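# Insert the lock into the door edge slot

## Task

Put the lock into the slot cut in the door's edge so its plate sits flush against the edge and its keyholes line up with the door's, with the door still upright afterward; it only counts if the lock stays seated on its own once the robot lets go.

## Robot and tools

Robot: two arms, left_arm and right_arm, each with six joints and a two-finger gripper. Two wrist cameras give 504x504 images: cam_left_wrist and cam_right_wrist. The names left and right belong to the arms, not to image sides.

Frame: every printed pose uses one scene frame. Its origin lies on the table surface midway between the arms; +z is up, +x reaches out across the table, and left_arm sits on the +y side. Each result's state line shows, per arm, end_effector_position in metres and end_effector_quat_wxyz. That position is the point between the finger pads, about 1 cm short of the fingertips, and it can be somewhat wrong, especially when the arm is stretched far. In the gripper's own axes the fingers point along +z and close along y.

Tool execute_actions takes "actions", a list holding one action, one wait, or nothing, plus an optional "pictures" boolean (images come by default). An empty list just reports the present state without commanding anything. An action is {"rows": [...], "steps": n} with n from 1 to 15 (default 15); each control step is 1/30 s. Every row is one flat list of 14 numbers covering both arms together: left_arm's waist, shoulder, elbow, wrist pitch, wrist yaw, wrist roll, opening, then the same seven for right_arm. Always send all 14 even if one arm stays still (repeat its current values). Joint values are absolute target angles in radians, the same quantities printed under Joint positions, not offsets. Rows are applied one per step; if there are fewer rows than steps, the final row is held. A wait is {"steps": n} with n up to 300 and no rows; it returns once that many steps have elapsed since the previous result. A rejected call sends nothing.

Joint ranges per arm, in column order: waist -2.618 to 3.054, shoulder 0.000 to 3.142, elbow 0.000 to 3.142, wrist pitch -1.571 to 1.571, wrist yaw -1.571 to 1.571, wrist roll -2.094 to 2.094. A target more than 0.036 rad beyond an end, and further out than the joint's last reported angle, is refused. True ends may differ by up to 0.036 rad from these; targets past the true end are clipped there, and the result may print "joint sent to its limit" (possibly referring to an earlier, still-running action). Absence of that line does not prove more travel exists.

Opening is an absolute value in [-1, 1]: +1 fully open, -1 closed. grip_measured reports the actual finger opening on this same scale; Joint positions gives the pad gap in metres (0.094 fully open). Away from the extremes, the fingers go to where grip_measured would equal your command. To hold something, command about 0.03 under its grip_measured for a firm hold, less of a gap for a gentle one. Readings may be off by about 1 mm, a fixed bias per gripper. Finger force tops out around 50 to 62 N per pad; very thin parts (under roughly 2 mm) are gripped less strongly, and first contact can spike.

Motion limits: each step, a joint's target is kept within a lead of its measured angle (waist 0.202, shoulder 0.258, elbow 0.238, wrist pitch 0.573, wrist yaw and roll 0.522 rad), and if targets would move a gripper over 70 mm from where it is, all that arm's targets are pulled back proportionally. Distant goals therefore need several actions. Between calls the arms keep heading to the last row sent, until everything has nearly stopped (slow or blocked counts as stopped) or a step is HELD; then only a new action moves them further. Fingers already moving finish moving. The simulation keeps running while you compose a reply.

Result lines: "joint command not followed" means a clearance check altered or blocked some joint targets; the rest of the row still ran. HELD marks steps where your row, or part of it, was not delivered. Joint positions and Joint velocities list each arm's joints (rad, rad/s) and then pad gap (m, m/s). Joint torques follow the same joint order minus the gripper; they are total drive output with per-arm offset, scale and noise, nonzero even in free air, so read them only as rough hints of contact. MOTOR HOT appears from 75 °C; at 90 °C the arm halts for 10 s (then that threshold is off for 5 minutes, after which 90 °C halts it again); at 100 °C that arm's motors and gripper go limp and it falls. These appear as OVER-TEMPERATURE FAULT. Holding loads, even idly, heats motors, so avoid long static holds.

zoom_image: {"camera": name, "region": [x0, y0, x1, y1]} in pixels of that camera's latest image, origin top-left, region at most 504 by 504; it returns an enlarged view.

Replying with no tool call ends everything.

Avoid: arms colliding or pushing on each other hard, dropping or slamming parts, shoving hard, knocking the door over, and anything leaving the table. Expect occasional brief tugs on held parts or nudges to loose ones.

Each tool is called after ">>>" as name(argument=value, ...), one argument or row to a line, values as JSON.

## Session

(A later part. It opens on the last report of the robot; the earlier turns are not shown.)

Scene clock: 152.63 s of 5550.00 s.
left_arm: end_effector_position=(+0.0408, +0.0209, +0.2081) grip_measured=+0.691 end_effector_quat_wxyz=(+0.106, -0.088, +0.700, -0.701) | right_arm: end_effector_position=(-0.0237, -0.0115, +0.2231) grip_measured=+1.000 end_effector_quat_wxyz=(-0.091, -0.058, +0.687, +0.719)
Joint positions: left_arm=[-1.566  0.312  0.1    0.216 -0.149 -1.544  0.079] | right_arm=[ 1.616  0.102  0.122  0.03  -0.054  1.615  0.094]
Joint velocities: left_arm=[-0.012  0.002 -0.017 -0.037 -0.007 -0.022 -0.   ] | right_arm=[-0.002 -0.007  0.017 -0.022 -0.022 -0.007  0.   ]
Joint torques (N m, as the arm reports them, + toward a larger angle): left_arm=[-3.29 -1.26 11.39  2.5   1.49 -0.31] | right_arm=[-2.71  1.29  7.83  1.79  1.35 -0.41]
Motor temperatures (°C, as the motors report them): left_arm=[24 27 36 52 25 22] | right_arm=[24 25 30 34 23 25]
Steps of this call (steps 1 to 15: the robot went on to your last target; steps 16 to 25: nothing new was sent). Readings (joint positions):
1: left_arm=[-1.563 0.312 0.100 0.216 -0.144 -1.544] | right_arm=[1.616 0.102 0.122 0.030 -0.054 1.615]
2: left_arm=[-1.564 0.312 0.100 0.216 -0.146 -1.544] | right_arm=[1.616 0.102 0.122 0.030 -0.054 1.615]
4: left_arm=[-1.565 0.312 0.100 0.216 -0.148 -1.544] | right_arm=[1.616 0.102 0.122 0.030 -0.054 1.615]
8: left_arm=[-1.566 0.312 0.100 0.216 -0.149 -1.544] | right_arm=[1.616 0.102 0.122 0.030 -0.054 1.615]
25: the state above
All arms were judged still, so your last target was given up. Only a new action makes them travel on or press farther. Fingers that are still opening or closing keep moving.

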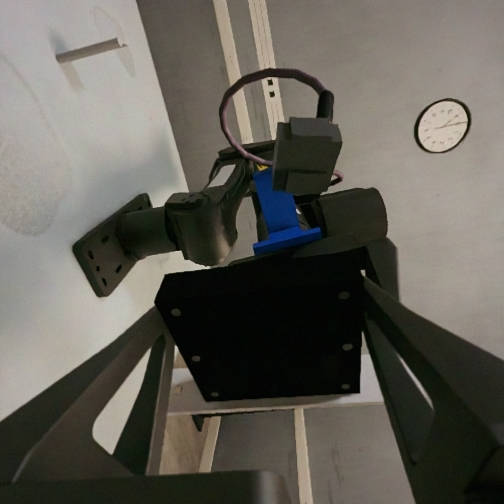

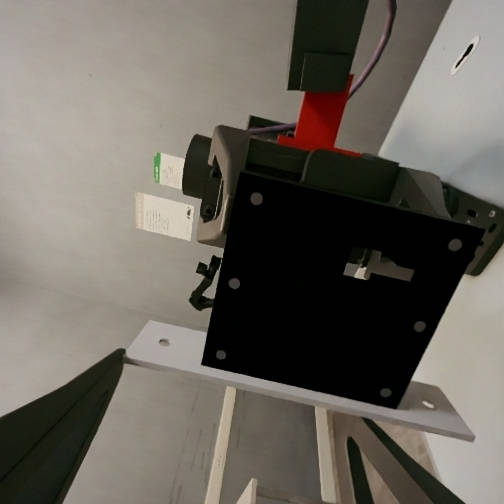

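>>> execute_actions(
  actions=[
    {"rows":[[-0.9,0.28,0.15,0.33,0,-1.57,0.58,1.585,0.1,0.13,0.0,0.1,1.57,1]]},
  ],
  pictures=false,
)

>>> execute_actions(
  actions=[
    {"rows":[[-0.7,0.28,0.15,0.33,0,-1.57,0.58,1.3,0.3,0.08,0.24,-0.96,1.57,1]]},
  ],
  pictures=false,
)

>>> execute_actions(
  actions=[
    {"rows":[[-0.7,0.28,0.15,0.33,0,-1.57,0.58,0.7,0.4,0.075,0.35,-1.02,1.57,1]]},
  ],
  pictures=false,
)

>>> execute_actions(
  actions=[
    {"rows":[[-1.15,0.28,0.15,0.33,0,-1.57,0.58,0.7,0.4,0.075,0.35,-1.02,1.57,1]]},
  ],
)

Scene clock: 175.43 s of 5550.00 s.
left_arm: end_effector_position=(+0.1751, +0.0971, +0.2080) grip_measured=+0.691 end_effector_quat_wxyz=(+0.284, -0.277, +0.649, -0.649) | right_arm: end_effector_position=(+0.0065, -0.0075, +0.2207) grip_measured=+1.000 end_effector_quat_wxyz=(-0.024, -0.009, +0.692, +0.721)
Joint positions: left_arm=[-0.903  0.312  0.1    0.215 -0.026 -1.561  0.079] | right_arm=[1.593 0.102 0.122 0.021 0.086 1.588 0.094]
Joint velocities: left_arm=[ 0.007  0.022 -0.012 -0.007  0.066  0.007 -0.   ] | right_arm=[ 0.002 -0.012 -0.012  0.007 -0.051 -0.007  0.   ]
Joint torques (N m, as the arm reports them, + toward a larger angle): left_arm=[ 0.21 -1.24 11.3   2.53  0.08 -0.15] | right_arm=[-0.89  1.7   7.75  1.5   0.04 -0.11]
Motor temperatures (°C, as the motors report them): left_arm=[25 27 36 54 28 22] | right_arm=[24 25 30 35 25 25]
Steps of this call (steps 1 to 90: nothing new was sent; then 19.30 s passed at rest; steps 91 to 105: all 15 steps of this action). Readings (joint positions):
91: left_arm=[-1.525 0.312 0.100 0.216 -0.118 -1.545] | right_arm=[1.616 0.102 0.122 0.028 -0.048 1.613]
92: left_arm=[-1.457 0.312 0.100 0.216 -0.079 -1.548] | right_arm=[1.609 0.102 0.122 0.027 -0.020 1.608]
94: left_arm=[-1.307 0.312 0.100 0.215 -0.048 -1.553] | right_arm=[1.596 0.102 0.122 0.024 0.023 1.600]
98: left_arm=[-1.008 0.312 0.100 0.215 -0.026 -1.558] | right_arm=[1.593 0.102 0.122 0.022 0.065 1.592]
105: the state above

Scene clock: 175.93 s of 5550.00 s.
left_arm: end_effector_position=(+0.2067, +0.1374, +0.2080) grip_measured=+0.691 end_effector_quat_wxyz=(+0.343, -0.336, +0.620, -0.620) | right_arm: end_effector_position=(-0.0820, -0.0354, +0.2092) grip_measured=+1.000 end_effector_quat_wxyz=(-0.256, -0.255, +0.654, +0.665)
Joint positions: left_arm=[-0.703  0.312  0.1    0.215 -0.012 -1.562  0.079] | right_arm=[ 1.307  0.296  0.092  0.229 -0.893  1.586  0.094]
Joint velocities: left_arm=[-0.007  0.007  0.007  0.007  0.022  0.007  0.   ] | right_arm=[ 0.012 -0.002  0.002  0.066 -0.462  0.007  0.   ]
Joint torques (N m, as the arm reports them, + toward a larger angle): left_arm=[ 0.28 -1.24 11.41  2.52  0.08 -0.12] | right_arm=[-0.58  1.51  6.36  1.43 -0.06 -0.18]
Motor temperatures (°C, as the motors report them): left_arm=[25 27 36 54 28 22] | right_arm=[24 25 30 35 25 25]
Steps of this call (steps 1 to 15: all 15 steps of this action). Readings (joint positions):
1: left_arm=[-0.867 0.312 0.100 0.215 0.003 -1.561] | right_arm=[1.552 0.132 0.117 0.061 -0.001 1.587]
2: left_arm=[-0.808 0.312 0.100 0.215 0.018 -1.561] | right_arm=[1.478 0.192 0.117 0.108 -0.106 1.587]
4: left_arm=[-0.725 0.312 0.100 0.215 -0.005 -1.562] | right_arm=[1.352 0.275 0.111 0.156 -0.299 1.586]
8: left_arm=[-0.703 0.312 0.100 0.215 -0.014 -1.562] | right_arm=[1.307 0.296 0.092 0.192 -0.656 1.586]
15: the state above

Scene clock: 176.43 s of 5550.00 s.
left_arm: end_effector_position=(+0.2067, +0.1373, +0.2080) grip_measured=+0.691 end_effector_quat_wxyz=(+0.343, -0.336, +0.620, -0.620) | right_arm: end_effector_position=(+0.0475, -0.0112, +0.2110) grip_measured=+1.000 end_effector_quat_wxyz=(-0.082, -0.094, +0.693, +0.710)
Joint positions: left_arm=[-0.703  0.312  0.1    0.215 -0.012 -1.562  0.079] | right_arm=[ 0.706  0.392  0.091  0.341 -1.004  1.585  0.094]
Joint velocities: left_arm=[ 0.002 -0.017  0.022 -0.022 -0.007 -0.051  0.001] | right_arm=[-0.007 -0.007 -0.017 -0.007 -0.051  0.007  0.   ]
Joint torques (N m, as the arm reports them, + toward a larger angle): left_arm=[ 0.31 -1.23 11.4   2.52  0.09 -0.12] | right_arm=[-0.63  1.73  6.02  1.41 -0.1  -0.15]
Motor temperatures (°C, as the motors report them): left_arm=[25 27 36 54 28 22] | right_arm=[24 25 30 35 25 25]
Steps of this call (steps 1 to 15: all 15 steps of this action). Readings (joint positions):
1: left_arm=[-0.703 0.312 0.100 0.215 -0.012 -1.562] | right_arm=[1.270 0.311 0.091 0.249 -0.930 1.585]
2: left_arm=[-0.703 0.312 0.100 0.215 -0.012 -1.562] | right_arm=[1.197 0.340 0.091 0.275 -0.951 1.585]
4: left_arm=[-0.703 0.312 0.100 0.215 -0.012 -1.562] | right_arm=[1.043 0.381 0.091 0.296 -0.972 1.585]
8: left_arm=[-0.703 0.312 0.100 0.215 -0.012 -1.562] | right_arm=[0.757 0.392 0.091 0.322 -0.989 1.585]
15: the state above

Scene clock: 176.93 s of 5550.00 s.
left_arm: end_effector_position=(+0.1182, +0.0515, +0.2080) grip_measured=+0.691 end_effector_quat_wxyz=(+0.189, -0.182, +0.682, -0.683) | right_arm: end_effector_position=(+0.0463, -0.0115, +0.2116) grip_measured=+1.000 end_effector_quat_wxyz=(-0.084, -0.098, +0.692, +0.711)
Joint positions: left_arm=[-1.149  0.312  0.1    0.215  0.012 -1.563  0.079] | right_arm=[ 0.706  0.392  0.091  0.345 -1.011  1.585  0.094]
Joint velocities: left_arm=[-0.012 -0.012  0.002  0.007 -0.11  -0.007 -0.001] | right_arm=[-0.007 -0.007  0.017 -0.007 -0.007 -0.037  0.   ]
Joint torques (N m, as the arm reports them, + toward a larger angle): left_arm=[-0.07 -1.27 11.41  2.53 -0.14 -0.1 ] | right_arm=[-0.73  1.48  5.77  1.41 -0.07 -0.12]
Motor temperatures (°C, as the motors report them): left_arm=[25 27 36 54 28 22] | right_arm=[24 25 30 35 25 25]
Steps of this call (steps 1 to 15: all 15 steps of this action). Readings (joint positions):
1: left_arm=[-0.739 0.312 0.100 0.215 -0.035 -1.563] | right_arm=[0.706 0.392 0.091 0.342 -1.005 1.585]
2: left_arm=[-0.804 0.312 0.100 0.215 -0.049 -1.563] | right_arm=[0.706 0.392 0.091 0.343 -1.007 1.585]
4: left_arm=[-0.954 0.312 0.100 0.215 -0.038 -1.563] | right_arm=[0.706 0.392 0.091 0.344 -1.008 1.585]
8: left_arm=[-1.143 0.312 0.100 0.215 0.013 -1.563] | right_arm=[0.706 0.392 0.091 0.345 -1.010 1.585]
15: the state above

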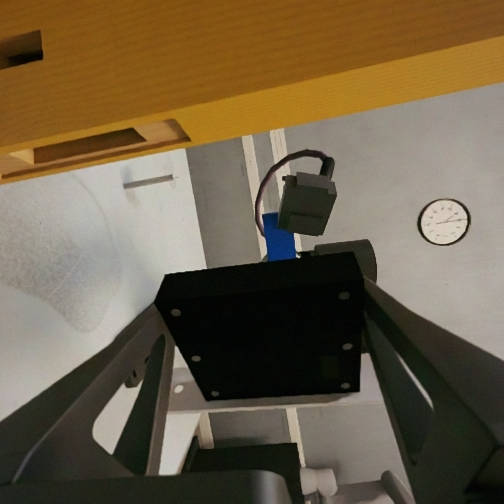

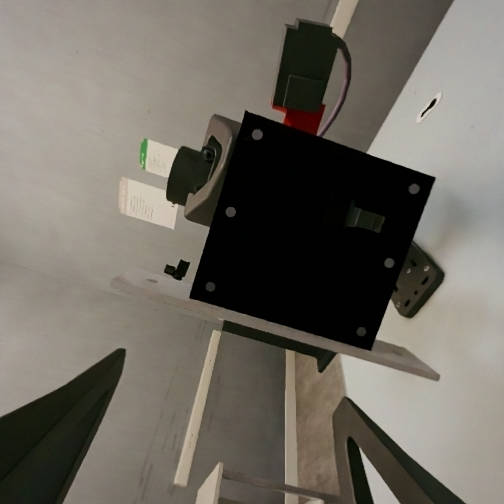

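>>> execute_actions(
  actions=[
    {"rows":[[-1.3,0.28,0.21,0.27,0,-1.57,0.58,0.7,0.4,0.075,0.35,-1.02,1.57,1]]},
  ],
  pictures=false,
)

>>> execute_actions(
  actions=[
    {"rows":[[-1.405,0.28,0.21,0.27,0,-1.57,0.58,0.7,0.4,0.075,0.35,-1.02,1.57,1]]},
  ],
)

Scene clock: 185.97 s of 5550.00 s.
left_arm: end_effector_position=(+0.0932, +0.0390, +0.2166) grip_measured=+0.691 end_effector_quat_wxyz=(+0.160, -0.150, +0.694, -0.686) | right_arm: end_effector_position=(+0.0380, -0.0137, +0.2116) grip_measured=+1.000 end_effector_quat_wxyz=(-0.101, -0.114, +0.690, +0.708)
Joint positions: left_arm=[-1.282  0.312  0.145  0.159 -0.031 -1.554  0.079] | right_arm=[ 0.709  0.392  0.091  0.347 -1.056  1.589  0.094]
Joint velocities: left_arm=[-0.022 -0.002  0.002  0.066  0.037 -0.007 -0.001] | right_arm=[ 0.002  0.012 -0.007 -0.007 -0.037 -0.051  0.   ]
Joint torques (N m, as the arm reports them, + toward a larger angle): left_arm=[-1.54 -1.23 12.53  2.48  0.29 -0.21] | right_arm=[-0.72  1.77  5.87  1.36  0.28 -0.21]
Motor temperatures (°C, as the motors report them): left_arm=[25 27 37 55 27 22] | right_arm=[24 25 29 35 24 25]
Steps of this call (steps 1 to 15: the robot went on to your last target; steps 16 to 90: nothing new was sent; then 5.53 s passed at rest; steps 91 to 105: all 15 steps of this action). Readings (joint positions):
91: left_arm=[-1.175 0.312 0.108 0.202 -0.007 -1.563] | right_arm=[0.706 0.392 0.091 0.345 -1.011 1.585]
92: left_arm=[-1.218 0.312 0.118 0.186 -0.017 -1.563] | right_arm=[0.706 0.392 0.091 0.345 -1.011 1.585]
94: left_arm=[-1.271 0.312 0.136 0.167 -0.023 -1.555] | right_arm=[0.709 0.392 0.091 0.346 -1.047 1.589]
98: left_arm=[-1.281 0.312 0.145 0.160 -0.030 -1.554] | right_arm=[0.709 0.392 0.091 0.347 -1.056 1.589]
105: the state above

Scene clock: 186.47 s of 5550.00 s.
left_arm: end_effector_position=(+0.0802, +0.0336, +0.2152) grip_measured=+0.691 end_effector_quat_wxyz=(+0.153, -0.135, +0.698, -0.686) | right_arm: end_effector_position=(+0.0270, -0.0173, +0.2098) grip_measured=+1.000 end_effector_quat_wxyz=(-0.129, -0.131, +0.689, +0.701)
Joint positions: left_arm=[-1.376  0.312  0.145  0.154 -0.095 -1.543  0.079] | right_arm=[ 0.711  0.392  0.091  0.338 -1.118  1.599  0.094]
Joint velocities: left_arm=[-0.002 -0.012  0.007  0.022  0.007 -0.007  0.   ] | right_arm=[ 0.002 -0.017 -0.002 -0.066  0.066 -0.095  0.   ]
Joint torques (N m, as the arm reports them, + toward a larger angle): left_arm=[-2.45 -1.22 12.56  2.53  0.94 -0.33] | right_arm=[-0.96  1.63  5.87  1.45  0.88 -0.3 ]
Motor temperatures (°C, as the motors report them): left_arm=[25 27 37 55 27 22] | right_arm=[24 25 29 35 24 25]
Steps of this call (steps 1 to 15: all 15 steps of this action). Readings (joint positions):
1: left_arm=[-1.301 0.312 0.145 0.159 -0.047 -1.553] | right_arm=[0.709 0.392 0.091 0.346 -1.059 1.590]
2: left_arm=[-1.331 0.312 0.145 0.157 -0.068 -1.549] | right_arm=[0.709 0.392 0.091 0.344 -1.079 1.594]
4: left_arm=[-1.364 0.312 0.145 0.154 -0.085 -1.544] | right_arm=[0.711 0.392 0.091 0.338 -1.109 1.599]
8: left_arm=[-1.375 0.312 0.145 0.154 -0.093 -1.543] | right_arm=[0.711 0.392 0.091 0.338 -1.118 1.599]
15: the state above

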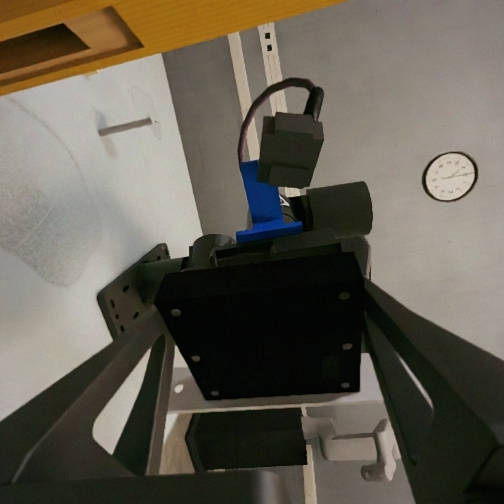

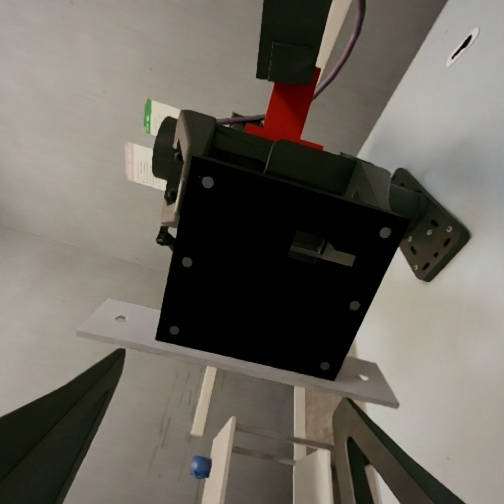

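>>> execute_actions(
  actions=[
    {"rows":[[-1.05,0.28,0.22,0.28,0,-1.57,0.58,0.7,0.4,0.075,0.35,-1.3,1.57,1]]},
  ],
  pictures=false,
)

>>> execute_actions(
  actions=[
    {"rows":[[-1.05,0.28,0.22,0.28,0,-1.57,0.58,0.3,0.4,0.075,0.35,-1.43,1.57,1]]},
  ],
  pictures=false,
)

>>> execute_actions(
  actions=[
    {"rows":[[-1.25,0.28,0.22,0.28,0,-1.57,0.58,0.3,0.4,0.075,0.35,-1.43,1.57,1]]},
  ],
  pictures=false,
)

>>> execute_actions(
  actions=[
    {"rows":[[-1.4,0.28,0.22,0.28,0,-1.57,0.58,0.3,0.4,0.075,0.35,-1.43,1.57,1]]},
  ],
)

Scene clock: 197.20 s of 5550.00 s.
left_arm: end_effector_position=(+0.1433, +0.0696, +0.2223) grip_measured=+0.691 end_effector_quat_wxyz=(+0.231, -0.224, +0.670, -0.669) | right_arm: end_effector_position=(+0.0008, -0.0303, +0.2096) grip_measured=+1.000 end_effector_quat_wxyz=(-0.179, -0.195, +0.675, +0.689)
Joint positions: left_arm=[-1.053  0.312  0.159  0.155 -0.016 -1.561  0.079] | right_arm=[ 0.708  0.392  0.091  0.345 -1.286  1.587  0.094]
Joint velocities: left_arm=[-0.017 -0.007 -0.007  0.007  0.051 -0.007 -0.   ] | right_arm=[-0.002 -0.007 -0.002 -0.007 -0.007 -0.022  0.   ]
Joint torques (N m, as the arm reports them, + toward a larger angle): left_arm=[ 0.26 -1.19 12.23  2.63  0.05 -0.11] | right_arm=[-0.87  1.95  5.79  1.28 -0.09 -0.17]
Motor temperatures (°C, as the motors report them): left_arm=[25 26 38 57 27 22] | right_arm=[24 25 28 34 24 25]
Steps of this call (steps 1 to 15: the robot went on to your last target; steps 16 to 90: nothing new was sent; then 7.23 s passed at rest; steps 91 to 105: all 15 steps of this action). Readings (joint positions):
91: left_arm=[-1.338 0.312 0.147 0.154 -0.062 -1.545] | right_arm=[0.709 0.392 0.091 0.338 -1.145 1.598]
92: left_arm=[-1.272 0.312 0.149 0.154 -0.030 -1.548] | right_arm=[0.708 0.392 0.091 0.340 -1.175 1.595]
94: left_arm=[-1.133 0.312 0.154 0.154 -0.022 -1.553] | right_arm=[0.708 0.392 0.091 0.342 -1.219 1.592]
98: left_arm=[-1.053 0.312 0.159 0.155 -0.036 -1.559] | right_arm=[0.708 0.392 0.091 0.344 -1.263 1.589]
105: the state above

Scene clock: 197.70 s of 5550.00 s.
left_arm: end_effector_position=(+0.1427, +0.0691, +0.2223) grip_measured=+0.691 end_effector_quat_wxyz=(+0.230, -0.223, +0.670, -0.670) | right_arm: end_effector_position=(+0.0682, -0.0432, +0.2086) grip_measured=+1.000 end_effector_quat_wxyz=(-0.083, -0.102, +0.697, +0.705)
Joint positions: left_arm=[-1.053  0.312  0.159  0.155 -0.012 -1.561  0.079] | right_arm=[ 0.307  0.392  0.091  0.345 -1.415  1.586  0.094]
Joint velocities: left_arm=[-0.007  0.007 -0.007 -0.081 -0.051  0.007  0.001] | right_arm=[ 0.002  0.007 -0.002 -0.095 -0.125 -0.007  0.   ]
Joint torques (N m, as the arm reports them, + toward a larger angle): left_arm=[ 0.23 -1.2  12.24  2.61  0.09 -0.12] | right_arm=[-0.69  1.97  5.69  1.19 -0.08 -0.2 ]
Motor temperatures (°C, as the motors report them): left_arm=[25 26 38 57 27 22] | right_arm=[24 25 28 34 24 25]
Steps of this call (steps 1 to 15: all 15 steps of this action). Readings (joint positions):
1: left_arm=[-1.053 0.312 0.159 0.155 -0.015 -1.561] | right_arm=[0.671 0.392 0.091 0.345 -1.318 1.587]
2: left_arm=[-1.053 0.312 0.159 0.155 -0.014 -1.561] | right_arm=[0.596 0.392 0.091 0.345 -1.342 1.587]
4: left_arm=[-1.053 0.312 0.159 0.155 -0.013 -1.561] | right_arm=[0.442 0.392 0.091 0.345 -1.370 1.587]
8: left_arm=[-1.053 0.312 0.159 0.155 -0.012 -1.561] | right_arm=[0.309 0.392 0.091 0.345 -1.391 1.587]
15: the state above

Scene clock: 198.20 s of 5550.00 s.
left_arm: end_effector_position=(+0.0956, +0.0404, +0.2223) grip_measured=+0.691 end_effector_quat_wxyz=(+0.157, -0.151, +0.690, -0.690) | right_arm: end_effector_position=(+0.0672, -0.0435, +0.2086) grip_measured=+1.000 end_effector_quat_wxyz=(-0.085, -0.105, +0.697, +0.704)
Joint positions: left_arm=[-1.247  0.312  0.159  0.155  0.005 -1.563  0.079] | right_arm=[ 0.307  0.392  0.091  0.345 -1.422  1.586  0.094]
Joint velocities: left_arm=[ 0.017 -0.002  0.007  0.037  0.022  0.081  0.001] | right_arm=[-0.012 -0.022 -0.007 -0.081 -0.007 -0.022  0.   ]
Joint torques (N m, as the arm reports them, + toward a larger angle): left_arm=[-0.2  -1.2  12.26  2.62 -0.09 -0.11] | right_arm=[-0.76  1.75  5.82  1.2  -0.04 -0.19]
Motor temperatures (°C, as the motors report them): left_arm=[25 26 38 57 27 22] | right_arm=[24 25 28 34 24 25]
Steps of this call (steps 1 to 15: all 15 steps of this action). Readings (joint positions):
1: left_arm=[-1.087 0.312 0.159 0.155 -0.035 -1.562] | right_arm=[0.307 0.392 0.091 0.345 -1.417 1.586]
2: left_arm=[-1.145 0.312 0.159 0.155 -0.043 -1.563] | right_arm=[0.307 0.392 0.091 0.345 -1.418 1.586]
4: left_arm=[-1.226 0.312 0.159 0.155 -0.011 -1.563] | right_arm=[0.307 0.392 0.091 0.345 -1.419 1.586]
8: left_arm=[-1.247 0.312 0.159 0.155 0.005 -1.563] | right_arm=[0.307 0.392 0.091 0.345 -1.421 1.586]
15: the state above

Scene clock: 198.70 s of 5550.00 s.
left_arm: end_effector_position=(+0.0585, +0.0260, +0.2223) grip_measured=+0.691 end_effector_quat_wxyz=(+0.106, -0.100, +0.699, -0.700) | right_arm: end_effector_position=(+0.0671, -0.0435, +0.2086) grip_measured=+1.000 end_effector_quat_wxyz=(-0.085, -0.105, +0.697, +0.704)
Joint positions: left_arm=[-1.395  0.312  0.159  0.155  0.006 -1.563  0.079] | right_arm=[ 0.307  0.392  0.091  0.345 -1.422  1.586  0.094]
Joint velocities: left_arm=[-0.012 -0.012 -0.012  0.037 -0.037  0.051  0.   ] | right_arm=[-0.007 -0.002  0.017  0.051 -0.022  0.022  0.   ]
Joint torques (N m, as the arm reports them, + toward a larger angle): left_arm=[-0.43 -1.22 12.23  2.62 -0.1  -0.11] | right_arm=[-0.76  1.92  5.7   1.2  -0.06 -0.16]
Motor temperatures (°C, as the motors report them): left_arm=[25 26 38 57 27 22] | right_arm=[24 25 28 34 24 25]
Steps of this call (steps 1 to 15: all 15 steps of this action). Readings (joint positions):
1: left_arm=[-1.273 0.312 0.159 0.155 -0.014 -1.563] | right_arm=[0.307 0.392 0.091 0.345 -1.422 1.586]
2: left_arm=[-1.317 0.312 0.159 0.155 -0.022 -1.563] | right_arm=[0.307 0.392 0.091 0.345 -1.422 1.586]
4: left_arm=[-1.379 0.312 0.159 0.155 -0.002 -1.563] | right_arm=[0.307 0.392 0.091 0.345 -1.422 1.586]
8: left_arm=[-1.395 0.312 0.159 0.155 0.006 -1.563] | right_arm=[0.307 0.392 0.091 0.345 -1.422 1.586]
15: the state above

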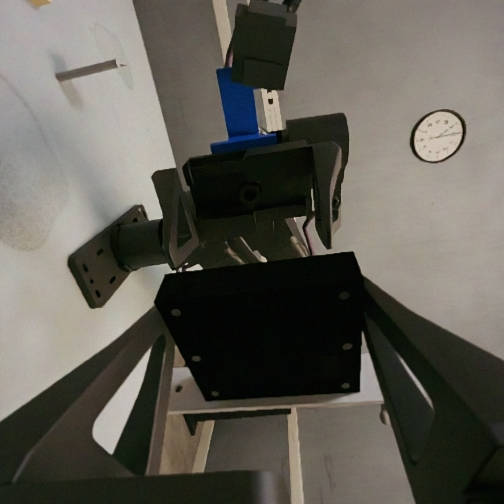

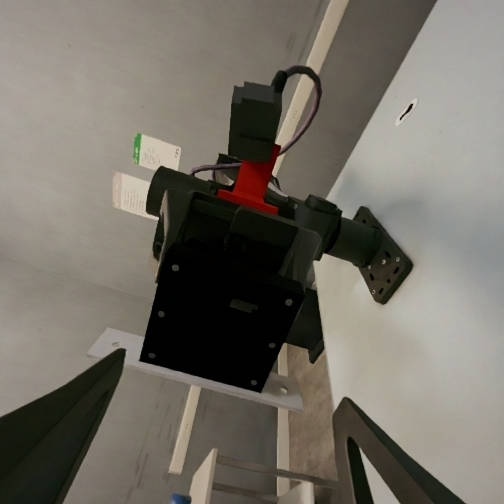

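>>> execute_actions(
  actions=[
    {"rows":[[-1.4,0.28,0.165,0.31,0,-1.57,0.58,0.62,0.47,0.11,0.38,-1.06,1.57,1]]},
  ],
  pictures=false,
)

>>> execute_actions(
  actions=[
    {"steps":10},
  ],
)

Scene clock: 220.03 s of 5550.00 s.
left_arm: end_effector_position=(+0.0587, +0.0255, +0.2161) grip_measured=+0.691 end_effector_quat_wxyz=(+0.106, -0.100, +0.700, -0.700) | right_arm: end_effector_position=(+0.0613, -0.0131, +0.2044) grip_measured=+1.000 end_effector_quat_wxyz=(-0.086, -0.079, +0.702, +0.703)
Joint positions: left_arm=[-1.395  0.312  0.136  0.177  0.006 -1.563  0.079] | right_arm=[ 0.613  0.46   0.091  0.374 -1.082  1.585  0.094]
Joint velocities: left_arm=[-0.002 -0.012  0.002 -0.022  0.007 -0.066 -0.001] | right_arm=[-0.012  0.007 -0.012 -0.066  0.066  0.007  0.   ]
Joint torques (N m, as the arm reports them, + toward a larger angle): left_arm=[-0.44 -1.23  9.82  2.7  -0.08 -0.11] | right_arm=[ 0.61  1.55  8.64  1.42  0.12 -0.19]
Motor temperatures (°C, as the motors report them): left_arm=[24 26 39 60 26 22] | right_arm=[24 25 28 33 24 25]
Steps of this call (steps 1 to 15: the robot went on to your last target; steps 16 to 90: nothing new was sent; then 17.83 s passed at rest; steps 91 to 105: all 15 steps of this action). Readings (joint positions):
91: left_arm=[-1.395 0.312 0.156 0.161 0.006 -1.563] | right_arm=[0.347 0.402 0.091 0.352 -1.362 1.586]
92: left_arm=[-1.395 0.312 0.152 0.168 0.006 -1.563] | right_arm=[0.422 0.423 0.091 0.362 -1.298 1.585]
94: left_arm=[-1.395 0.312 0.144 0.173 0.006 -1.563] | right_arm=[0.558 0.454 0.091 0.363 -1.216 1.585]
98: left_arm=[-1.395 0.312 0.136 0.173 0.006 -1.563] | right_arm=[0.613 0.460 0.091 0.368 -1.133 1.585]
105: the state above

Scene clock: 220.37 s of 5550.00 s.
left_arm: end_effector_position=(+0.0587, +0.0255, +0.2163) grip_measured=+0.691 end_effector_quat_wxyz=(+0.106, -0.100, +0.699, -0.700) | right_arm: end_effector_position=(+0.0632, -0.0126, +0.2045) grip_measured=+1.000 end_effector_quat_wxyz=(-0.082, -0.075, +0.702, +0.703)
Joint positions: left_arm=[-1.395  0.312  0.136  0.178  0.006 -1.563  0.079] | right_arm=[ 0.613  0.46   0.091  0.375 -1.07   1.585  0.094]
Joint velocities: left_arm=[-0.002  0.017 -0.022 -0.022 -0.022 -0.007  0.001] | right_arm=[ 0.007 -0.017 -0.007 -0.022 -0.037 -0.007  0.   ]
Joint torques (N m, as the arm reports them, + toward a larger angle): left_arm=[-0.44 -1.23  9.79  2.68 -0.09 -0.1 ] | right_arm=[ 0.82  1.39  8.45  1.43  0.07 -0.15]
Motor temperatures (°C, as the motors report them): left_arm=[24 26 39 60 26 22] | right_arm=[24 25 28 33 24 25]
Steps of this call (steps 1 to 10: the robot went on to your last target). Readings (joint positions):
1: left_arm=[-1.395 0.312 0.136 0.177 0.006 -1.563] | right_arm=[0.613 0.460 0.091 0.374 -1.079 1.585]
2: left_arm=[-1.395 0.312 0.136 0.177 0.006 -1.563] | right_arm=[0.613 0.460 0.091 0.374 -1.077 1.585]
4: left_arm=[-1.395 0.312 0.136 0.178 0.006 -1.563] | right_arm=[0.613 0.460 0.091 0.375 -1.074 1.585]
8: left_arm=[-1.395 0.312 0.136 0.178 0.006 -1.563] | right_arm=[0.613 0.460 0.091 0.375 -1.071 1.585]
10: the state above

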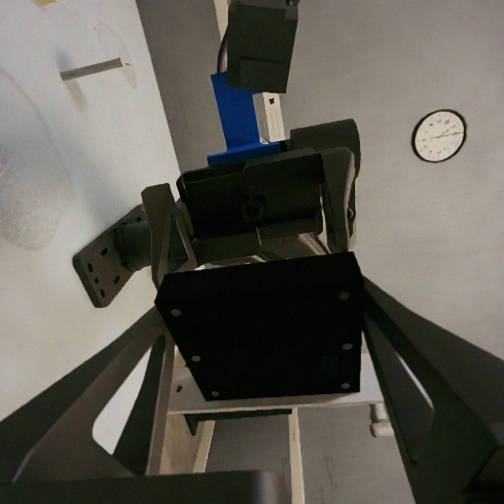

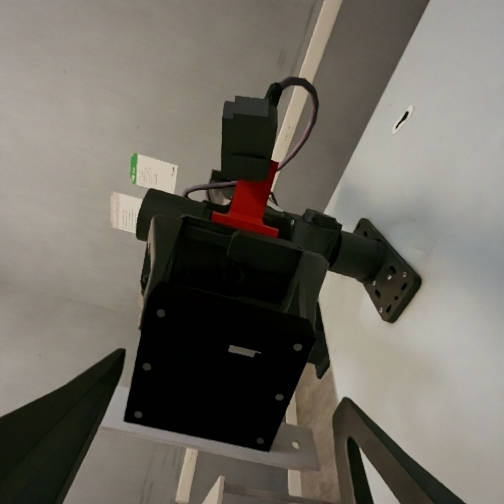

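>>> execute_actions(
  actions=[
    {"rows":[[-1.35,0.28,0.165,0.31,0.03,-1.57,0.58,0.62,0.47,0.165,0.34,-1.06,1.57,1]]},
  ],
  pictures=false,
)

>>> execute_actions(
  actions=[
    {"rows":[[-1.35,0.28,0.165,0.31,0.03,-1.57,0.58,0.8,0.47,0.165,0.34,-0.88,1.57,1]]},
  ],
  pictures=false,
)

>>> execute_actions(
  actions=[
    {"steps":10},
  ],
)

Scene clock: 227.67 s of 5550.00 s.
left_arm: end_effector_position=(+0.0656, +0.0278, +0.2164) grip_measured=+0.691 end_effector_quat_wxyz=(+0.114, -0.108, +0.698, -0.699) | right_arm: end_effector_position=(+0.0644, -0.0118, +0.2212) grip_measured=+1.000 end_effector_quat_wxyz=(-0.073, -0.083, +0.696, +0.709)
Joint positions: left_arm=[-1.36   0.312  0.136  0.178  0.018 -1.563  0.079] | right_arm=[ 0.613  0.46   0.14   0.354 -1.069  1.585  0.094]
Joint velocities: left_arm=[-0.012  0.007 -0.002  0.037 -0.022 -0.007  0.001] | right_arm=[-0.002  0.012  0.007  0.022 -0.081 -0.066  0.   ]
Joint torques (N m, as the arm reports them, + toward a larger angle): left_arm=[ 0.84 -1.23  9.79  2.69  0.09 -0.11] | right_arm=[ 0.5   1.5   9.04  1.26  0.07 -0.21]
Motor temperatures (°C, as the motors report them): left_arm=[24 26 37 61 26 22] | right_arm=[24 25 29 33 24 25]
Steps of this call (steps 1 to 30: the robot went on to your last target; steps 31 to 90: nothing new was sent; then 3.80 s passed at rest; steps 91 to 105: all 15 steps of this action). Readings (joint positions):
91: left_arm=[-1.388 0.312 0.136 0.178 0.012 -1.563] | right_arm=[0.613 0.460 0.098 0.367 -1.069 1.585]
92: left_arm=[-1.378 0.312 0.136 0.178 0.016 -1.563] | right_arm=[0.613 0.460 0.107 0.358 -1.069 1.585]
94: left_arm=[-1.363 0.312 0.136 0.178 0.016 -1.563] | right_arm=[0.613 0.460 0.127 0.357 -1.069 1.585]
98: left_arm=[-1.360 0.312 0.136 0.178 0.017 -1.563] | right_arm=[0.613 0.460 0.140 0.356 -1.069 1.585]
105: the state above

Scene clock: 228.17 s of 5550.00 s.
left_arm: end_effector_position=(+0.0663, +0.0280, +0.2134) grip_measured=+0.691 end_effector_quat_wxyz=(+0.114, -0.109, +0.702, -0.694) | right_arm: end_effector_position=(+0.0439, -0.0008, +0.2181) grip_measured=+1.000 end_effector_quat_wxyz=(-0.094, -0.091, +0.698, +0.704)
Joint positions: left_arm=[-1.355  0.312  0.136  0.166  0.021 -1.563  0.079] | right_arm=[ 0.789  0.46   0.14   0.333 -0.933  1.584  0.094]
Joint velocities: left_arm=[-0.007 -0.002 -0.022 -0.007  0.007 -0.037  0.   ] | right_arm=[-0.017 -0.002 -0.002  0.022 -0.007 -0.022  0.   ]
Joint torques (N m, as the arm reports them, + toward a larger angle): left_arm=[ 0.51 -1.2   9.81  2.81  0.05 -0.13] | right_arm=[ 0.79  1.55  8.98  1.5   0.44 -0.18]
Motor temperatures (°C, as the motors report them): left_arm=[24 26 37 61 26 22] | right_arm=[24 25 29 33 24 25]
Steps of this call (steps 1 to 15: all 15 steps of this action). Readings (joint positions):
1: left_arm=[-1.360 0.312 0.136 0.178 0.018 -1.563] | right_arm=[0.648 0.460 0.140 0.354 -1.029 1.585]
2: left_arm=[-1.360 0.312 0.136 0.178 0.018 -1.563] | right_arm=[0.709 0.460 0.140 0.354 -0.999 1.585]
4: left_arm=[-1.360 0.312 0.136 0.178 0.023 -1.564] | right_arm=[0.777 0.460 0.140 0.352 -0.965 1.584]
8: left_arm=[-1.356 0.312 0.136 0.169 0.024 -1.563] | right_arm=[0.788 0.460 0.140 0.338 -0.941 1.584]
15: the state above

Scene clock: 228.50 s of 5550.00 s.
left_arm: end_effector_position=(+0.0665, +0.0281, +0.2133) grip_measured=+0.691 end_effector_quat_wxyz=(+0.114, -0.109, +0.702, -0.694) | right_arm: end_effector_position=(+0.0442, -0.0007, +0.2179) grip_measured=+1.000 end_effector_quat_wxyz=(-0.093, -0.090, +0.699, +0.703)
Joint positions: left_arm=[-1.355  0.312  0.136  0.165  0.02  -1.562  0.079] | right_arm=[ 0.789  0.46   0.14   0.332 -0.931  1.584  0.094]
Joint velocities: left_arm=[ 0.007  0.002 -0.017  0.007  0.007  0.007 -0.   ] | right_arm=[-0.007  0.012 -0.017 -0.037 -0.022 -0.037  0.   ]
Joint torques (N m, as the arm reports them, + toward a larger angle): left_arm=[ 0.46 -1.23  9.77  2.8   0.06 -0.11] | right_arm=[ 0.88  1.42  9.06  1.51  0.45 -0.18]
Motor temperatures (°C, as the motors report them): left_arm=[24 26 37 61 26 22] | right_arm=[24 25 29 33 24 25]
Steps of this call (steps 1 to 10: the robot went on to your last target). Readings (joint positions):
1: left_arm=[-1.355 0.312 0.136 0.166 0.021 -1.563] | right_arm=[0.789 0.460 0.140 0.333 -0.932 1.584]
2: left_arm=[-1.355 0.312 0.136 0.166 0.020 -1.562] | right_arm=[0.789 0.460 0.140 0.333 -0.932 1.584]
4: left_arm=[-1.355 0.312 0.136 0.165 0.020 -1.562] | right_arm=[0.789 0.460 0.140 0.332 -0.931 1.584]
8: left_arm=[-1.355 0.312 0.136 0.165 0.020 -1.562] | right_arm=[0.789 0.460 0.140 0.332 -0.931 1.584]
10: the state above

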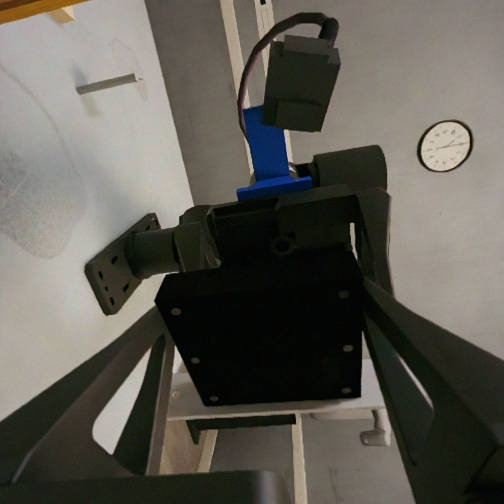

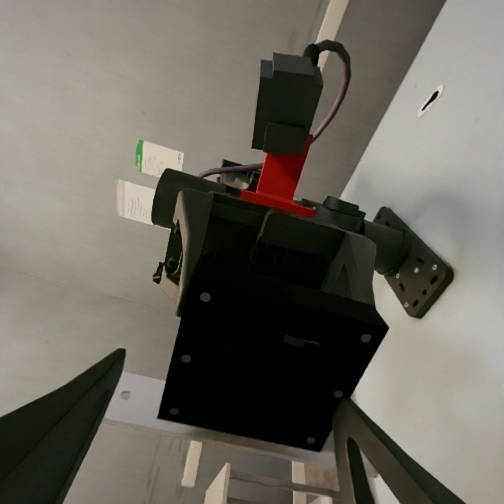

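>>> execute_actions(
  actions=[
    {"rows":[[-1.35,0.28,0.165,0.31,0.03,-1.57,0.58,0.7,0.47,0.098,0.36,-0.98,1.57,1]]},
  ],
  pictures=false,
)

>>> execute_actions(
  actions=[
    {"rows":[[-1.35,0.28,0.165,0.31,0.03,-1.57,0.58,0.8,0.47,0.098,0.36,-0.88,1.57,1]]},
  ],
  pictures=false,
)

>>> execute_actions(
  actions=[
    {"steps":10},
  ],
)

Scene clock: 239.30 s of 5550.00 s.
left_arm: end_effector_position=(+0.0665, +0.0281, +0.2164) grip_measured=+0.691 end_effector_quat_wxyz=(+0.115, -0.109, +0.698, -0.699) | right_arm: end_effector_position=(+0.0576, -0.0048, +0.2112) grip_measured=+1.000 end_effector_quat_wxyz=(-0.079, -0.075, +0.701, +0.705)
Joint positions: left_arm=[-1.355  0.312  0.136  0.178  0.02  -1.562  0.079] | right_arm=[ 0.708  0.46   0.116  0.354 -0.97   1.584  0.094]
Joint velocities: left_arm=[ 0.002  0.007 -0.002 -0.007 -0.022  0.007  0.   ] | right_arm=[ 0.017  0.002  0.002  0.007  0.051 -0.066  0.   ]
Joint torques (N m, as the arm reports them, + toward a larger angle): left_arm=[ 0.48 -1.1   9.77  2.68  0.07 -0.11] | right_arm=[-0.75  1.51  5.94  1.46 -0.09 -0.14]
Motor temperatures (°C, as the motors report them): left_arm=[24 26 37 64 26 22] | right_arm=[24 25 30 33 24 25]
Steps of this call (steps 1 to 15: the robot went on to your last target; steps 16 to 90: nothing new was sent; then 7.30 s passed at rest; steps 91 to 105: all 15 steps of this action). Readings (joint positions):
91: left_arm=[-1.355 0.312 0.136 0.165 0.020 -1.562] | right_arm=[0.774 0.460 0.137 0.337 -0.944 1.584]
92: left_arm=[-1.355 0.312 0.136 0.167 0.020 -1.562] | right_arm=[0.746 0.460 0.132 0.344 -0.950 1.584]
94: left_arm=[-1.355 0.312 0.136 0.172 0.020 -1.562] | right_arm=[0.714 0.460 0.122 0.348 -0.954 1.584]
98: left_arm=[-1.355 0.312 0.136 0.177 0.020 -1.562] | right_arm=[0.708 0.460 0.116 0.349 -0.963 1.584]
105: the state above

Scene clock: 239.80 s of 5550.00 s.
left_arm: end_effector_position=(+0.0665, +0.0281, +0.2165) grip_measured=+0.691 end_effector_quat_wxyz=(+0.115, -0.109, +0.698, -0.699) | right_arm: end_effector_position=(+0.0499, +0.0006, +0.2116) grip_measured=+1.000 end_effector_quat_wxyz=(-0.081, -0.077, +0.700, +0.705)
Joint positions: left_arm=[-1.355  0.312  0.136  0.178  0.02  -1.562  0.079] | right_arm=[ 0.792  0.46   0.116  0.356 -0.892  1.584  0.094]
Joint velocities: left_arm=[ 0.007 -0.007 -0.007 -0.022 -0.037 -0.022  0.   ] | right_arm=[-0.007 -0.002 -0.007 -0.007  0.037 -0.051  0.   ]
Joint torques (N m, as the arm reports them, + toward a larger angle): left_arm=[ 0.45 -1.21  9.78  2.67  0.07 -0.12] | right_arm=[ 0.81  1.41  5.91  1.49  0.04 -0.18]
Motor temperatures (°C, as the motors report them): left_arm=[24 26 37 64 26 22] | right_arm=[24 25 30 33 24 25]
Steps of this call (steps 1 to 15: all 15 steps of this action). Readings (joint positions):
1: left_arm=[-1.355 0.312 0.136 0.178 0.020 -1.562] | right_arm=[0.724 0.460 0.116 0.355 -0.952 1.584]
2: left_arm=[-1.355 0.312 0.136 0.178 0.020 -1.562] | right_arm=[0.753 0.460 0.116 0.355 -0.938 1.584]
4: left_arm=[-1.355 0.312 0.136 0.178 0.020 -1.562] | right_arm=[0.786 0.460 0.116 0.355 -0.925 1.584]
8: left_arm=[-1.355 0.312 0.136 0.178 0.020 -1.562] | right_arm=[0.792 0.460 0.116 0.356 -0.904 1.584]
15: the state above

Scene clock: 240.13 s of 5550.00 s.
left_arm: end_effector_position=(+0.0665, +0.0281, +0.2165) grip_measured=+0.691 end_effector_quat_wxyz=(+0.115, -0.109, +0.698, -0.699) | right_arm: end_effector_position=(+0.0504, +0.0007, +0.2116) grip_measured=+1.000 end_effector_quat_wxyz=(-0.080, -0.076, +0.701, +0.705)
Joint positions: left_arm=[-1.355  0.312  0.136  0.178  0.02  -1.562  0.079] | right_arm=[ 0.792  0.46   0.116  0.356 -0.889  1.584  0.094]
Joint velocities: left_arm=[-0.007 -0.007 -0.002 -0.037  0.007  0.007  0.001] | right_arm=[ 0.002 -0.012 -0.017 -0.007 -0.051 -0.022  0.   ]
Joint torques (N m, as the arm reports them, + toward a larger angle): left_arm=[ 0.43 -1.22  9.78  2.67  0.07 -0.11] | right_arm=[ 0.81  1.44  6.22  1.47  0.08 -0.17]
Motor temperatures (°C, as the motors report them): left_arm=[24 26 37 64 26 22] | right_arm=[24 25 30 33 24 25]
Steps of this call (steps 1 to 10: the robot went on to your last target). Readings (joint positions):
1: left_arm=[-1.355 0.312 0.136 0.178 0.020 -1.562] | right_arm=[0.792 0.460 0.116 0.356 -0.892 1.584]
2: left_arm=[-1.355 0.312 0.136 0.178 0.020 -1.562] | right_arm=[0.792 0.460 0.116 0.356 -0.891 1.584]
4: left_arm=[-1.355 0.312 0.136 0.178 0.020 -1.562] | right_arm=[0.792 0.460 0.116 0.356 -0.891 1.584]
8: left_arm=[-1.355 0.312 0.136 0.178 0.020 -1.562] | right_arm=[0.792 0.460 0.116 0.356 -0.890 1.584]
10: the state above

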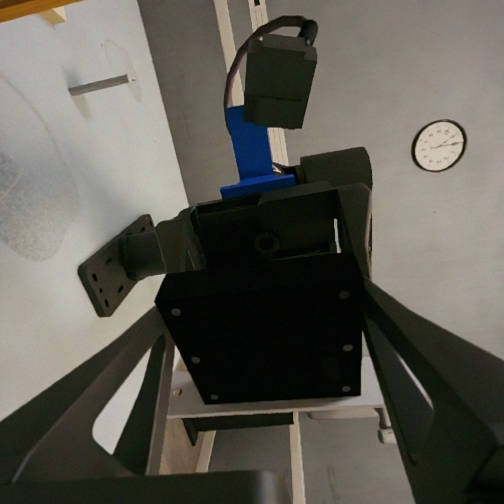

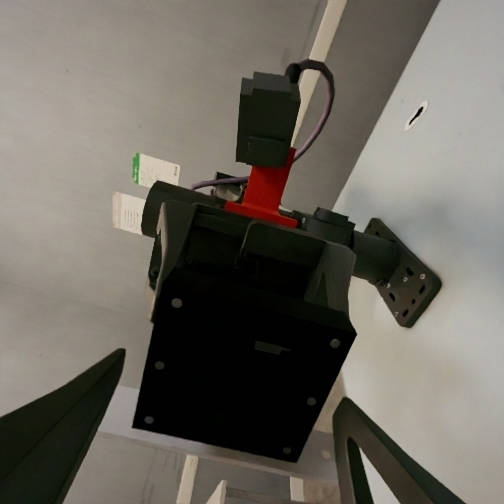

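>>> execute_actions(
  actions=[
    {"rows":[[-1.35,0.28,0.165,0.31,0.03,-1.57,0.58,0.87,0.52,0.13,0.41,-0.8,1.57,1]]},
  ],
  pictures=false,
)

>>> execute_actions(
  actions=[
    {"rows":[[-1.35,0.28,0.165,0.31,0.03,-1.57,0.58,0.94,0.57,0.15,0.45,-0.74,1.57,1]]},
  ],
  pictures=false,
)

>>> execute_actions(
  actions=[
    {"steps":10},
  ],
)

Scene clock: 252.30 s of 5550.00 s.
left_arm: end_effector_position=(+0.0665, +0.0281, +0.2165) grip_measured=+0.691 end_effector_quat_wxyz=(+0.115, -0.109, +0.698, -0.699) | right_arm: end_effector_position=(+0.0482, +0.0089, +0.2106) grip_measured=+1.000 end_effector_quat_wxyz=(-0.078, -0.073, +0.701, +0.705)
Joint positions: left_arm=[-1.355  0.312  0.136  0.178  0.02  -1.562  0.079] | right_arm=[ 0.862  0.51   0.116  0.404 -0.812  1.584  0.094]
Joint velocities: left_arm=[ 0.012 -0.012 -0.022  0.051 -0.022  0.022 -0.001] | right_arm=[ 0.007 -0.017  0.002  0.022 -0.037  0.037  0.   ]
Joint torques (N m, as the arm reports them, + toward a larger angle): left_arm=[ 0.44 -1.21  9.78  2.67  0.08 -0.1 ] | right_arm=[ 0.91  1.25  8.61  1.52  0.09 -0.14]
Motor temperatures (°C, as the motors report them): left_arm=[24 26 36 65 26 22] | right_arm=[24 25 29 34 23 25]
Steps of this call (steps 1 to 15: the robot went on to your last target; steps 16 to 90: nothing new was sent; then 8.67 s passed at rest; steps 91 to 105: all 15 steps of this action). Readings (joint positions):
91: left_arm=[-1.355 0.312 0.136 0.178 0.020 -1.562] | right_arm=[0.806 0.468 0.116 0.365 -0.873 1.584]
92: left_arm=[-1.355 0.312 0.136 0.178 0.020 -1.562] | right_arm=[0.830 0.484 0.116 0.377 -0.860 1.584]
94: left_arm=[-1.355 0.312 0.136 0.178 0.020 -1.562] | right_arm=[0.857 0.505 0.116 0.385 -0.844 1.584]
98: left_arm=[-1.355 0.312 0.136 0.178 0.020 -1.562] | right_arm=[0.862 0.510 0.116 0.396 -0.823 1.584]
105: the state above

Scene clock: 252.80 s of 5550.00 s.
left_arm: end_effector_position=(+0.0665, +0.0281, +0.2165) grip_measured=+0.691 end_effector_quat_wxyz=(+0.115, -0.109, +0.698, -0.699) | right_arm: end_effector_position=(+0.0425, +0.0167, +0.2098) grip_measured=+1.000 end_effector_quat_wxyz=(-0.082, -0.075, +0.702, +0.704)
Joint positions: left_arm=[-1.355  0.312  0.136  0.178  0.02  -1.562  0.079] | right_arm=[ 0.932  0.56   0.12   0.445 -0.751  1.584  0.094]
Joint velocities: left_arm=[-0.007  0.007  0.002 -0.037 -0.022  0.007 -0.   ] | right_arm=[ 0.002 -0.002 -0.002 -0.022  0.007 -0.007  0.   ]
Joint torques (N m, as the arm reports them, + toward a larger angle): left_arm=[ 0.44 -1.24  9.79  2.68  0.07 -0.12] | right_arm=[ 0.8   0.99  9.47  1.51  0.09 -0.14]
Motor temperatures (°C, as the motors report them): left_arm=[24 26 36 65 26 22] | right_arm=[24 25 29 34 23 25]
Steps of this call (steps 1 to 15: all 15 steps of this action). Readings (joint positions):
1: left_arm=[-1.355 0.312 0.136 0.178 0.020 -1.562] | right_arm=[0.875 0.518 0.116 0.412 -0.798 1.584]
2: left_arm=[-1.355 0.312 0.136 0.178 0.020 -1.562] | right_arm=[0.899 0.533 0.118 0.421 -0.788 1.584]
4: left_arm=[-1.355 0.312 0.136 0.178 0.020 -1.562] | right_arm=[0.927 0.555 0.120 0.430 -0.776 1.584]
8: left_arm=[-1.355 0.312 0.136 0.178 0.020 -1.562] | right_arm=[0.932 0.560 0.120 0.438 -0.760 1.584]
15: the state above

Scene clock: 253.13 s of 5550.00 s.
left_arm: end_effector_position=(+0.0665, +0.0281, +0.2165) grip_measured=+0.691 end_effector_quat_wxyz=(+0.115, -0.109, +0.698, -0.699) | right_arm: end_effector_position=(+0.0429, +0.0167, +0.2101) grip_measured=+1.000 end_effector_quat_wxyz=(-0.081, -0.075, +0.701, +0.704)
Joint positions: left_arm=[-1.355  0.312  0.136  0.178  0.02  -1.562  0.079] | right_arm=[ 0.932  0.56   0.12   0.446 -0.749  1.584  0.094]
Joint velocities: left_arm=[-0.012 -0.002  0.002 -0.007 -0.051 -0.037 -0.   ] | right_arm=[-0.002 -0.002  0.007 -0.007 -0.022  0.007  0.   ]
Joint torques (N m, as the arm reports them, + toward a larger angle): left_arm=[ 0.45 -1.22  9.79  2.67  0.08 -0.12] | right_arm=[ 0.65  1.15  9.64  1.58  0.13 -0.15]
Motor temperatures (°C, as the motors report them): left_arm=[24 26 36 65 26 22] | right_arm=[24 25 29 34 23 25]
Steps of this call (steps 1 to 10: the robot went on to your last target). Readings (joint positions):
1: left_arm=[-1.355 0.312 0.136 0.178 0.020 -1.562] | right_arm=[0.932 0.560 0.120 0.445 -0.751 1.584]
2: left_arm=[-1.355 0.312 0.136 0.178 0.020 -1.562] | right_arm=[0.932 0.560 0.120 0.446 -0.751 1.584]
4: left_arm=[-1.355 0.312 0.136 0.178 0.020 -1.562] | right_arm=[0.932 0.560 0.120 0.446 -0.750 1.584]
8: left_arm=[-1.355 0.312 0.136 0.178 0.020 -1.562] | right_arm=[0.932 0.560 0.120 0.446 -0.749 1.584]
10: the state above

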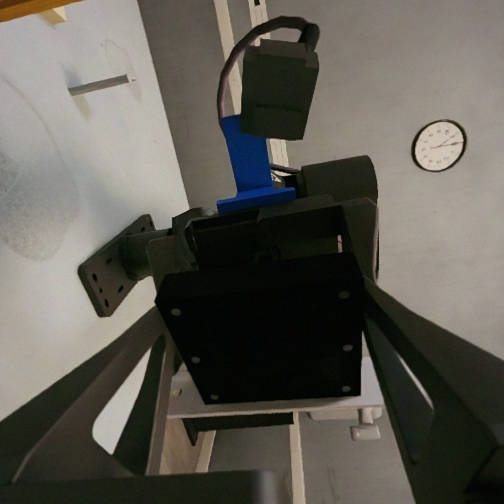

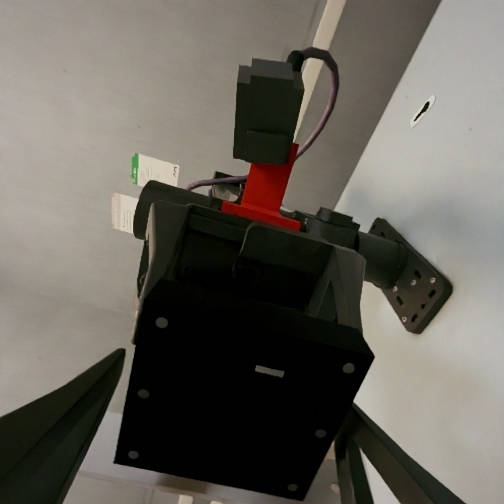

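>>> execute_actions(
  actions=[
    {"rows":[[-1.35,0.28,0.165,0.31,0.03,-1.57,0.58,0.94,0.57,0.15,0.5,-0.74,1.57,0.6]]},
  ],
  pictures=false,
)

>>> execute_actions(
  actions=[
    {"rows":[[-1.35,0.28,0.15,0.21,0.03,-1.57,1,0.94,0.57,0.16,0.5,-0.74,1.57,0.6]]},
  ],
)

>>> execute_actions(
  actions=[
    {"rows":[[-1.35,0.28,0.15,0.21,0.03,-1.57,1,0.7,0.45,0.15,0.4,-0.98,1.57,0.6]]},
  ],
  pictures=false,
)

>>> execute_actions(
  actions=[
    {"rows":[[-1.35,0.28,0.15,0.21,0.03,-1.57,1,0.3,0.4,0.14,0.34,-1.4,1.57,0.6]]},
  ],
)

Scene clock: 262.60 s of 5550.00 s.
left_arm: end_effector_position=(+0.0664, +0.0280, +0.2171) grip_measured=+0.691 end_effector_quat_wxyz=(+0.114, -0.109, +0.697, -0.700) | right_arm: end_effector_position=(+0.0428, +0.0168, +0.2117) grip_measured=+0.706 end_effector_quat_wxyz=(-0.079, -0.077, +0.699, +0.706)
Joint positions: left_arm=[-1.355  0.312  0.136  0.181  0.02  -1.564  0.079] | right_arm=[ 0.932  0.56   0.12   0.454 -0.749  1.582  0.08 ]
Joint velocities: left_arm=[ 0.012  0.007 -0.007 -0.066 -0.051 -0.007 -0.   ] | right_arm=[ 0.007  0.002  0.007 -0.022  0.007 -0.022 -0.001]
Joint torques (N m, as the arm reports them, + toward a larger angle): left_arm=[ 0.43 -1.21  9.8   2.65  0.07 -0.09] | right_arm=[ 0.74  0.93  9.51  1.91  0.11 -0.16]
Motor temperatures (°C, as the motors report them): left_arm=[24 26 36 66 26 22] | right_arm=[24 25 30 34 23 25]
Steps of this call (steps 1 to 15: the robot went on to your last target; steps 16 to 90: nothing new was sent; then 5.97 s passed at rest; steps 91 to 105: all 15 steps of this action). Readings (joint positions):
91: left_arm=[-1.355 0.312 0.136 0.178 0.020 -1.562] | right_arm=[0.932 0.560 0.120 0.452 -0.749 1.584]
92: left_arm=[-1.355 0.312 0.136 0.181 0.020 -1.564] | right_arm=[0.932 0.560 0.120 0.455 -0.749 1.582]
94: left_arm=[-1.355 0.312 0.136 0.181 0.020 -1.564] | right_arm=[0.932 0.560 0.120 0.454 -0.749 1.582]
98: left_arm=[-1.355 0.312 0.136 0.181 0.020 -1.564] | right_arm=[0.932 0.560 0.120 0.454 -0.749 1.582]
105: the state above

Scene clock: 263.10 s of 5550.00 s.
left_arm: end_effector_position=(+0.0664, +0.0280, +0.2172) grip_measured=+1.000 end_effector_quat_wxyz=(+0.110, -0.113, +0.696, -0.700) | right_arm: end_effector_position=(+0.0433, +0.0175, +0.2074) grip_measured=+0.706 end_effector_quat_wxyz=(-0.082, -0.073, +0.705, +0.701)
Joint positions: left_arm=[-1.355  0.312  0.136  0.181  0.02  -1.576  0.094] | right_arm=[ 0.932  0.569  0.12   0.443 -0.748  1.58   0.08 ]
Joint velocities: left_arm=[ 0.012  0.002  0.002  0.051  0.037 -0.037  0.   ] | right_arm=[-0.002  0.002 -0.002  0.022 -0.022  0.037 -0.001]
Joint torques (N m, as the arm reports them, + toward a larger angle): left_arm=[ 0.43 -1.25  8.59  1.73  0.07  0.05] | right_arm=[ 0.66  0.24 10.31  2.04  0.05 -0.13]
Motor temperatures (°C, as the motors report them): left_arm=[24 26 36 66 26 22] | right_arm=[24 25 31 34 23 25]
Steps of this call (steps 1 to 15: all 15 steps of this action). Readings (joint positions):
1: left_arm=[-1.355 0.312 0.136 0.177 0.020 -1.566] | right_arm=[0.932 0.560 0.120 0.454 -0.749 1.582]
2: left_arm=[-1.355 0.312 0.136 0.180 0.020 -1.568] | right_arm=[0.932 0.560 0.120 0.452 -0.749 1.581]
4: left_arm=[-1.355 0.312 0.136 0.181 0.020 -1.571] | right_arm=[0.932 0.565 0.120 0.449 -0.748 1.581]
8: left_arm=[-1.355 0.312 0.136 0.181 0.020 -1.574] | right_arm=[0.932 0.569 0.120 0.443 -0.748 1.580]
15: the state above

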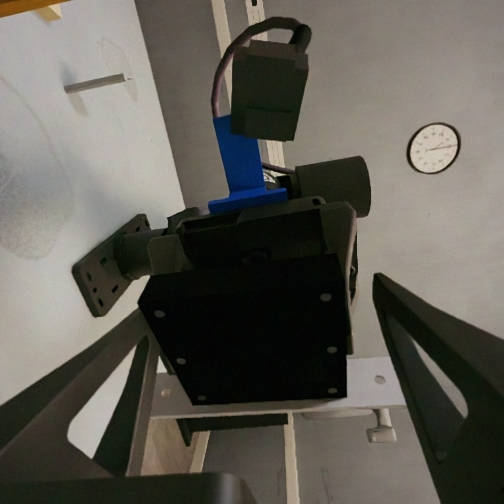

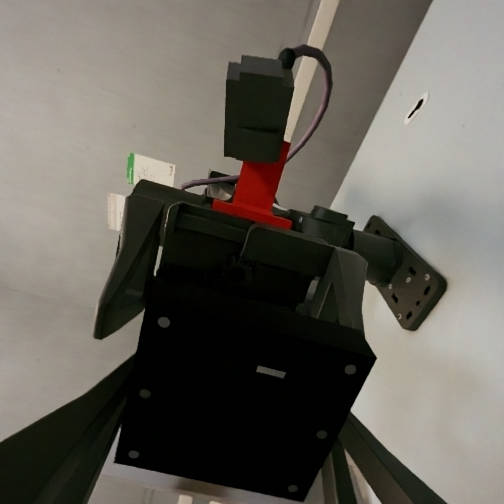

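Scene clock: 263.60 s of 5550.00 s.
left_arm: end_effector_position=(+0.0662, +0.0280, +0.2176) grip_measured=+1.000 end_effector_quat_wxyz=(+0.110, -0.113, +0.696, -0.701) | right_arm: end_effector_position=(+0.0613, -0.0033, +0.2090) grip_measured=+0.706 end_effector_quat_wxyz=(-0.078, -0.068, +0.705, +0.701)
Joint positions: left_arm=[-1.355  0.312  0.136  0.183  0.021 -1.576  0.094] | right_arm=[ 0.703  0.482  0.12   0.354 -0.964  1.579  0.08 ]
Joint velocities: left_arm=[ 0.002 -0.017  0.002  0.066 -0.022 -0.037  0.   ] | right_arm=[ 0.002 -0.007  0.007  0.007 -0.066 -0.051 -0.001]
Joint torques (N m, as the arm reports them, + toward a larger angle): left_arm=[ 0.44 -1.23  8.59  1.73  0.06  0.05] | right_arm=[-0.5  -1.54  9.36  1.86 -0.08 -0.12]
Motor temperatures (°C, as the motors report them): left_arm=[24 26 36 66 26 22] | right_arm=[24 25 31 34 23 25]
Steps of this call (steps 1 to 15: all 15 steps of this action). Readings (joint positions):
1: left_arm=[-1.355 0.312 0.136 0.181 0.021 -1.576] | right_arm=[0.894 0.556 0.120 0.428 -0.796 1.580]
2: left_arm=[-1.355 0.312 0.136 0.181 0.021 -1.576] | right_arm=[0.826 0.528 0.120 0.404 -0.845 1.579]
4: left_arm=[-1.355 0.312 0.136 0.183 0.021 -1.576] | right_arm=[0.729 0.491 0.120 0.386 -0.876 1.579]
8: left_arm=[-1.355 0.312 0.136 0.183 0.021 -1.576] | right_arm=[0.703 0.482 0.120 0.369 -0.926 1.579]
15: the state above

Scene clock: 264.10 s of 5550.00 s.
left_arm: end_effector_position=(+0.0662, +0.0280, +0.2176) grip_measured=+1.000 end_effector_quat_wxyz=(+0.110, -0.113, +0.696, -0.701) | right_arm: end_effector_position=(+0.0790, -0.0401, +0.2117) grip_measured=+0.706 end_effector_quat_wxyz=(-0.079, -0.077, +0.702, +0.703)
Joint positions: left_arm=[-1.355  0.312  0.136  0.183  0.021 -1.576  0.094] | right_arm=[ 0.305  0.429  0.12   0.315 -1.377  1.579  0.08 ]
Joint velocities: left_arm=[ 0.002  0.002  0.002 -0.007 -0.022 -0.037  0.   ] | right_arm=[-0.012 -0.012  0.007 -0.022 -0.11   0.037  0.001]
Joint torques (N m, as the arm reports them, + toward a larger angle): left_arm=[ 0.46 -1.22  8.63  1.72  0.06  0.05] | right_arm=[-0.54 -0.57  8.45  1.4  -0.08 -0.07]
Motor temperatures (°C, as the motors report them): left_arm=[24 26 36 65 26 22] | right_arm=[24 25 31 34 23 25]
Steps of this call (steps 1 to 15: all 15 steps of this action). Readings (joint positions):
1: left_arm=[-1.355 0.312 0.136 0.183 0.021 -1.576] | right_arm=[0.662 0.476 0.120 0.344 -1.033 1.579]
2: left_arm=[-1.355 0.312 0.136 0.183 0.021 -1.576] | right_arm=[0.590 0.459 0.120 0.329 -1.118 1.579]
4: left_arm=[-1.355 0.312 0.136 0.183 0.021 -1.576] | right_arm=[0.440 0.436 0.120 0.320 -1.226 1.579]
8: left_arm=[-1.355 0.312 0.136 0.183 0.021 -1.576] | right_arm=[0.306 0.429 0.120 0.316 -1.307 1.579]
15: the state above

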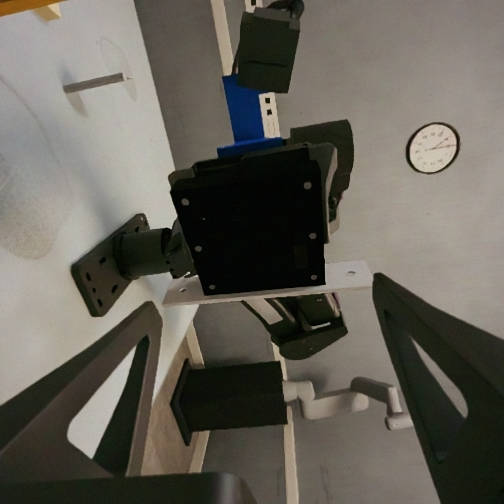

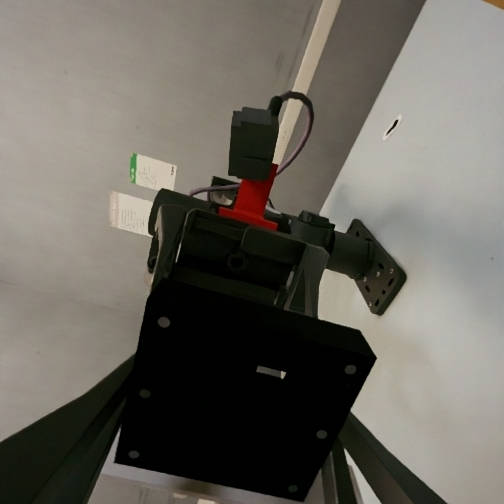

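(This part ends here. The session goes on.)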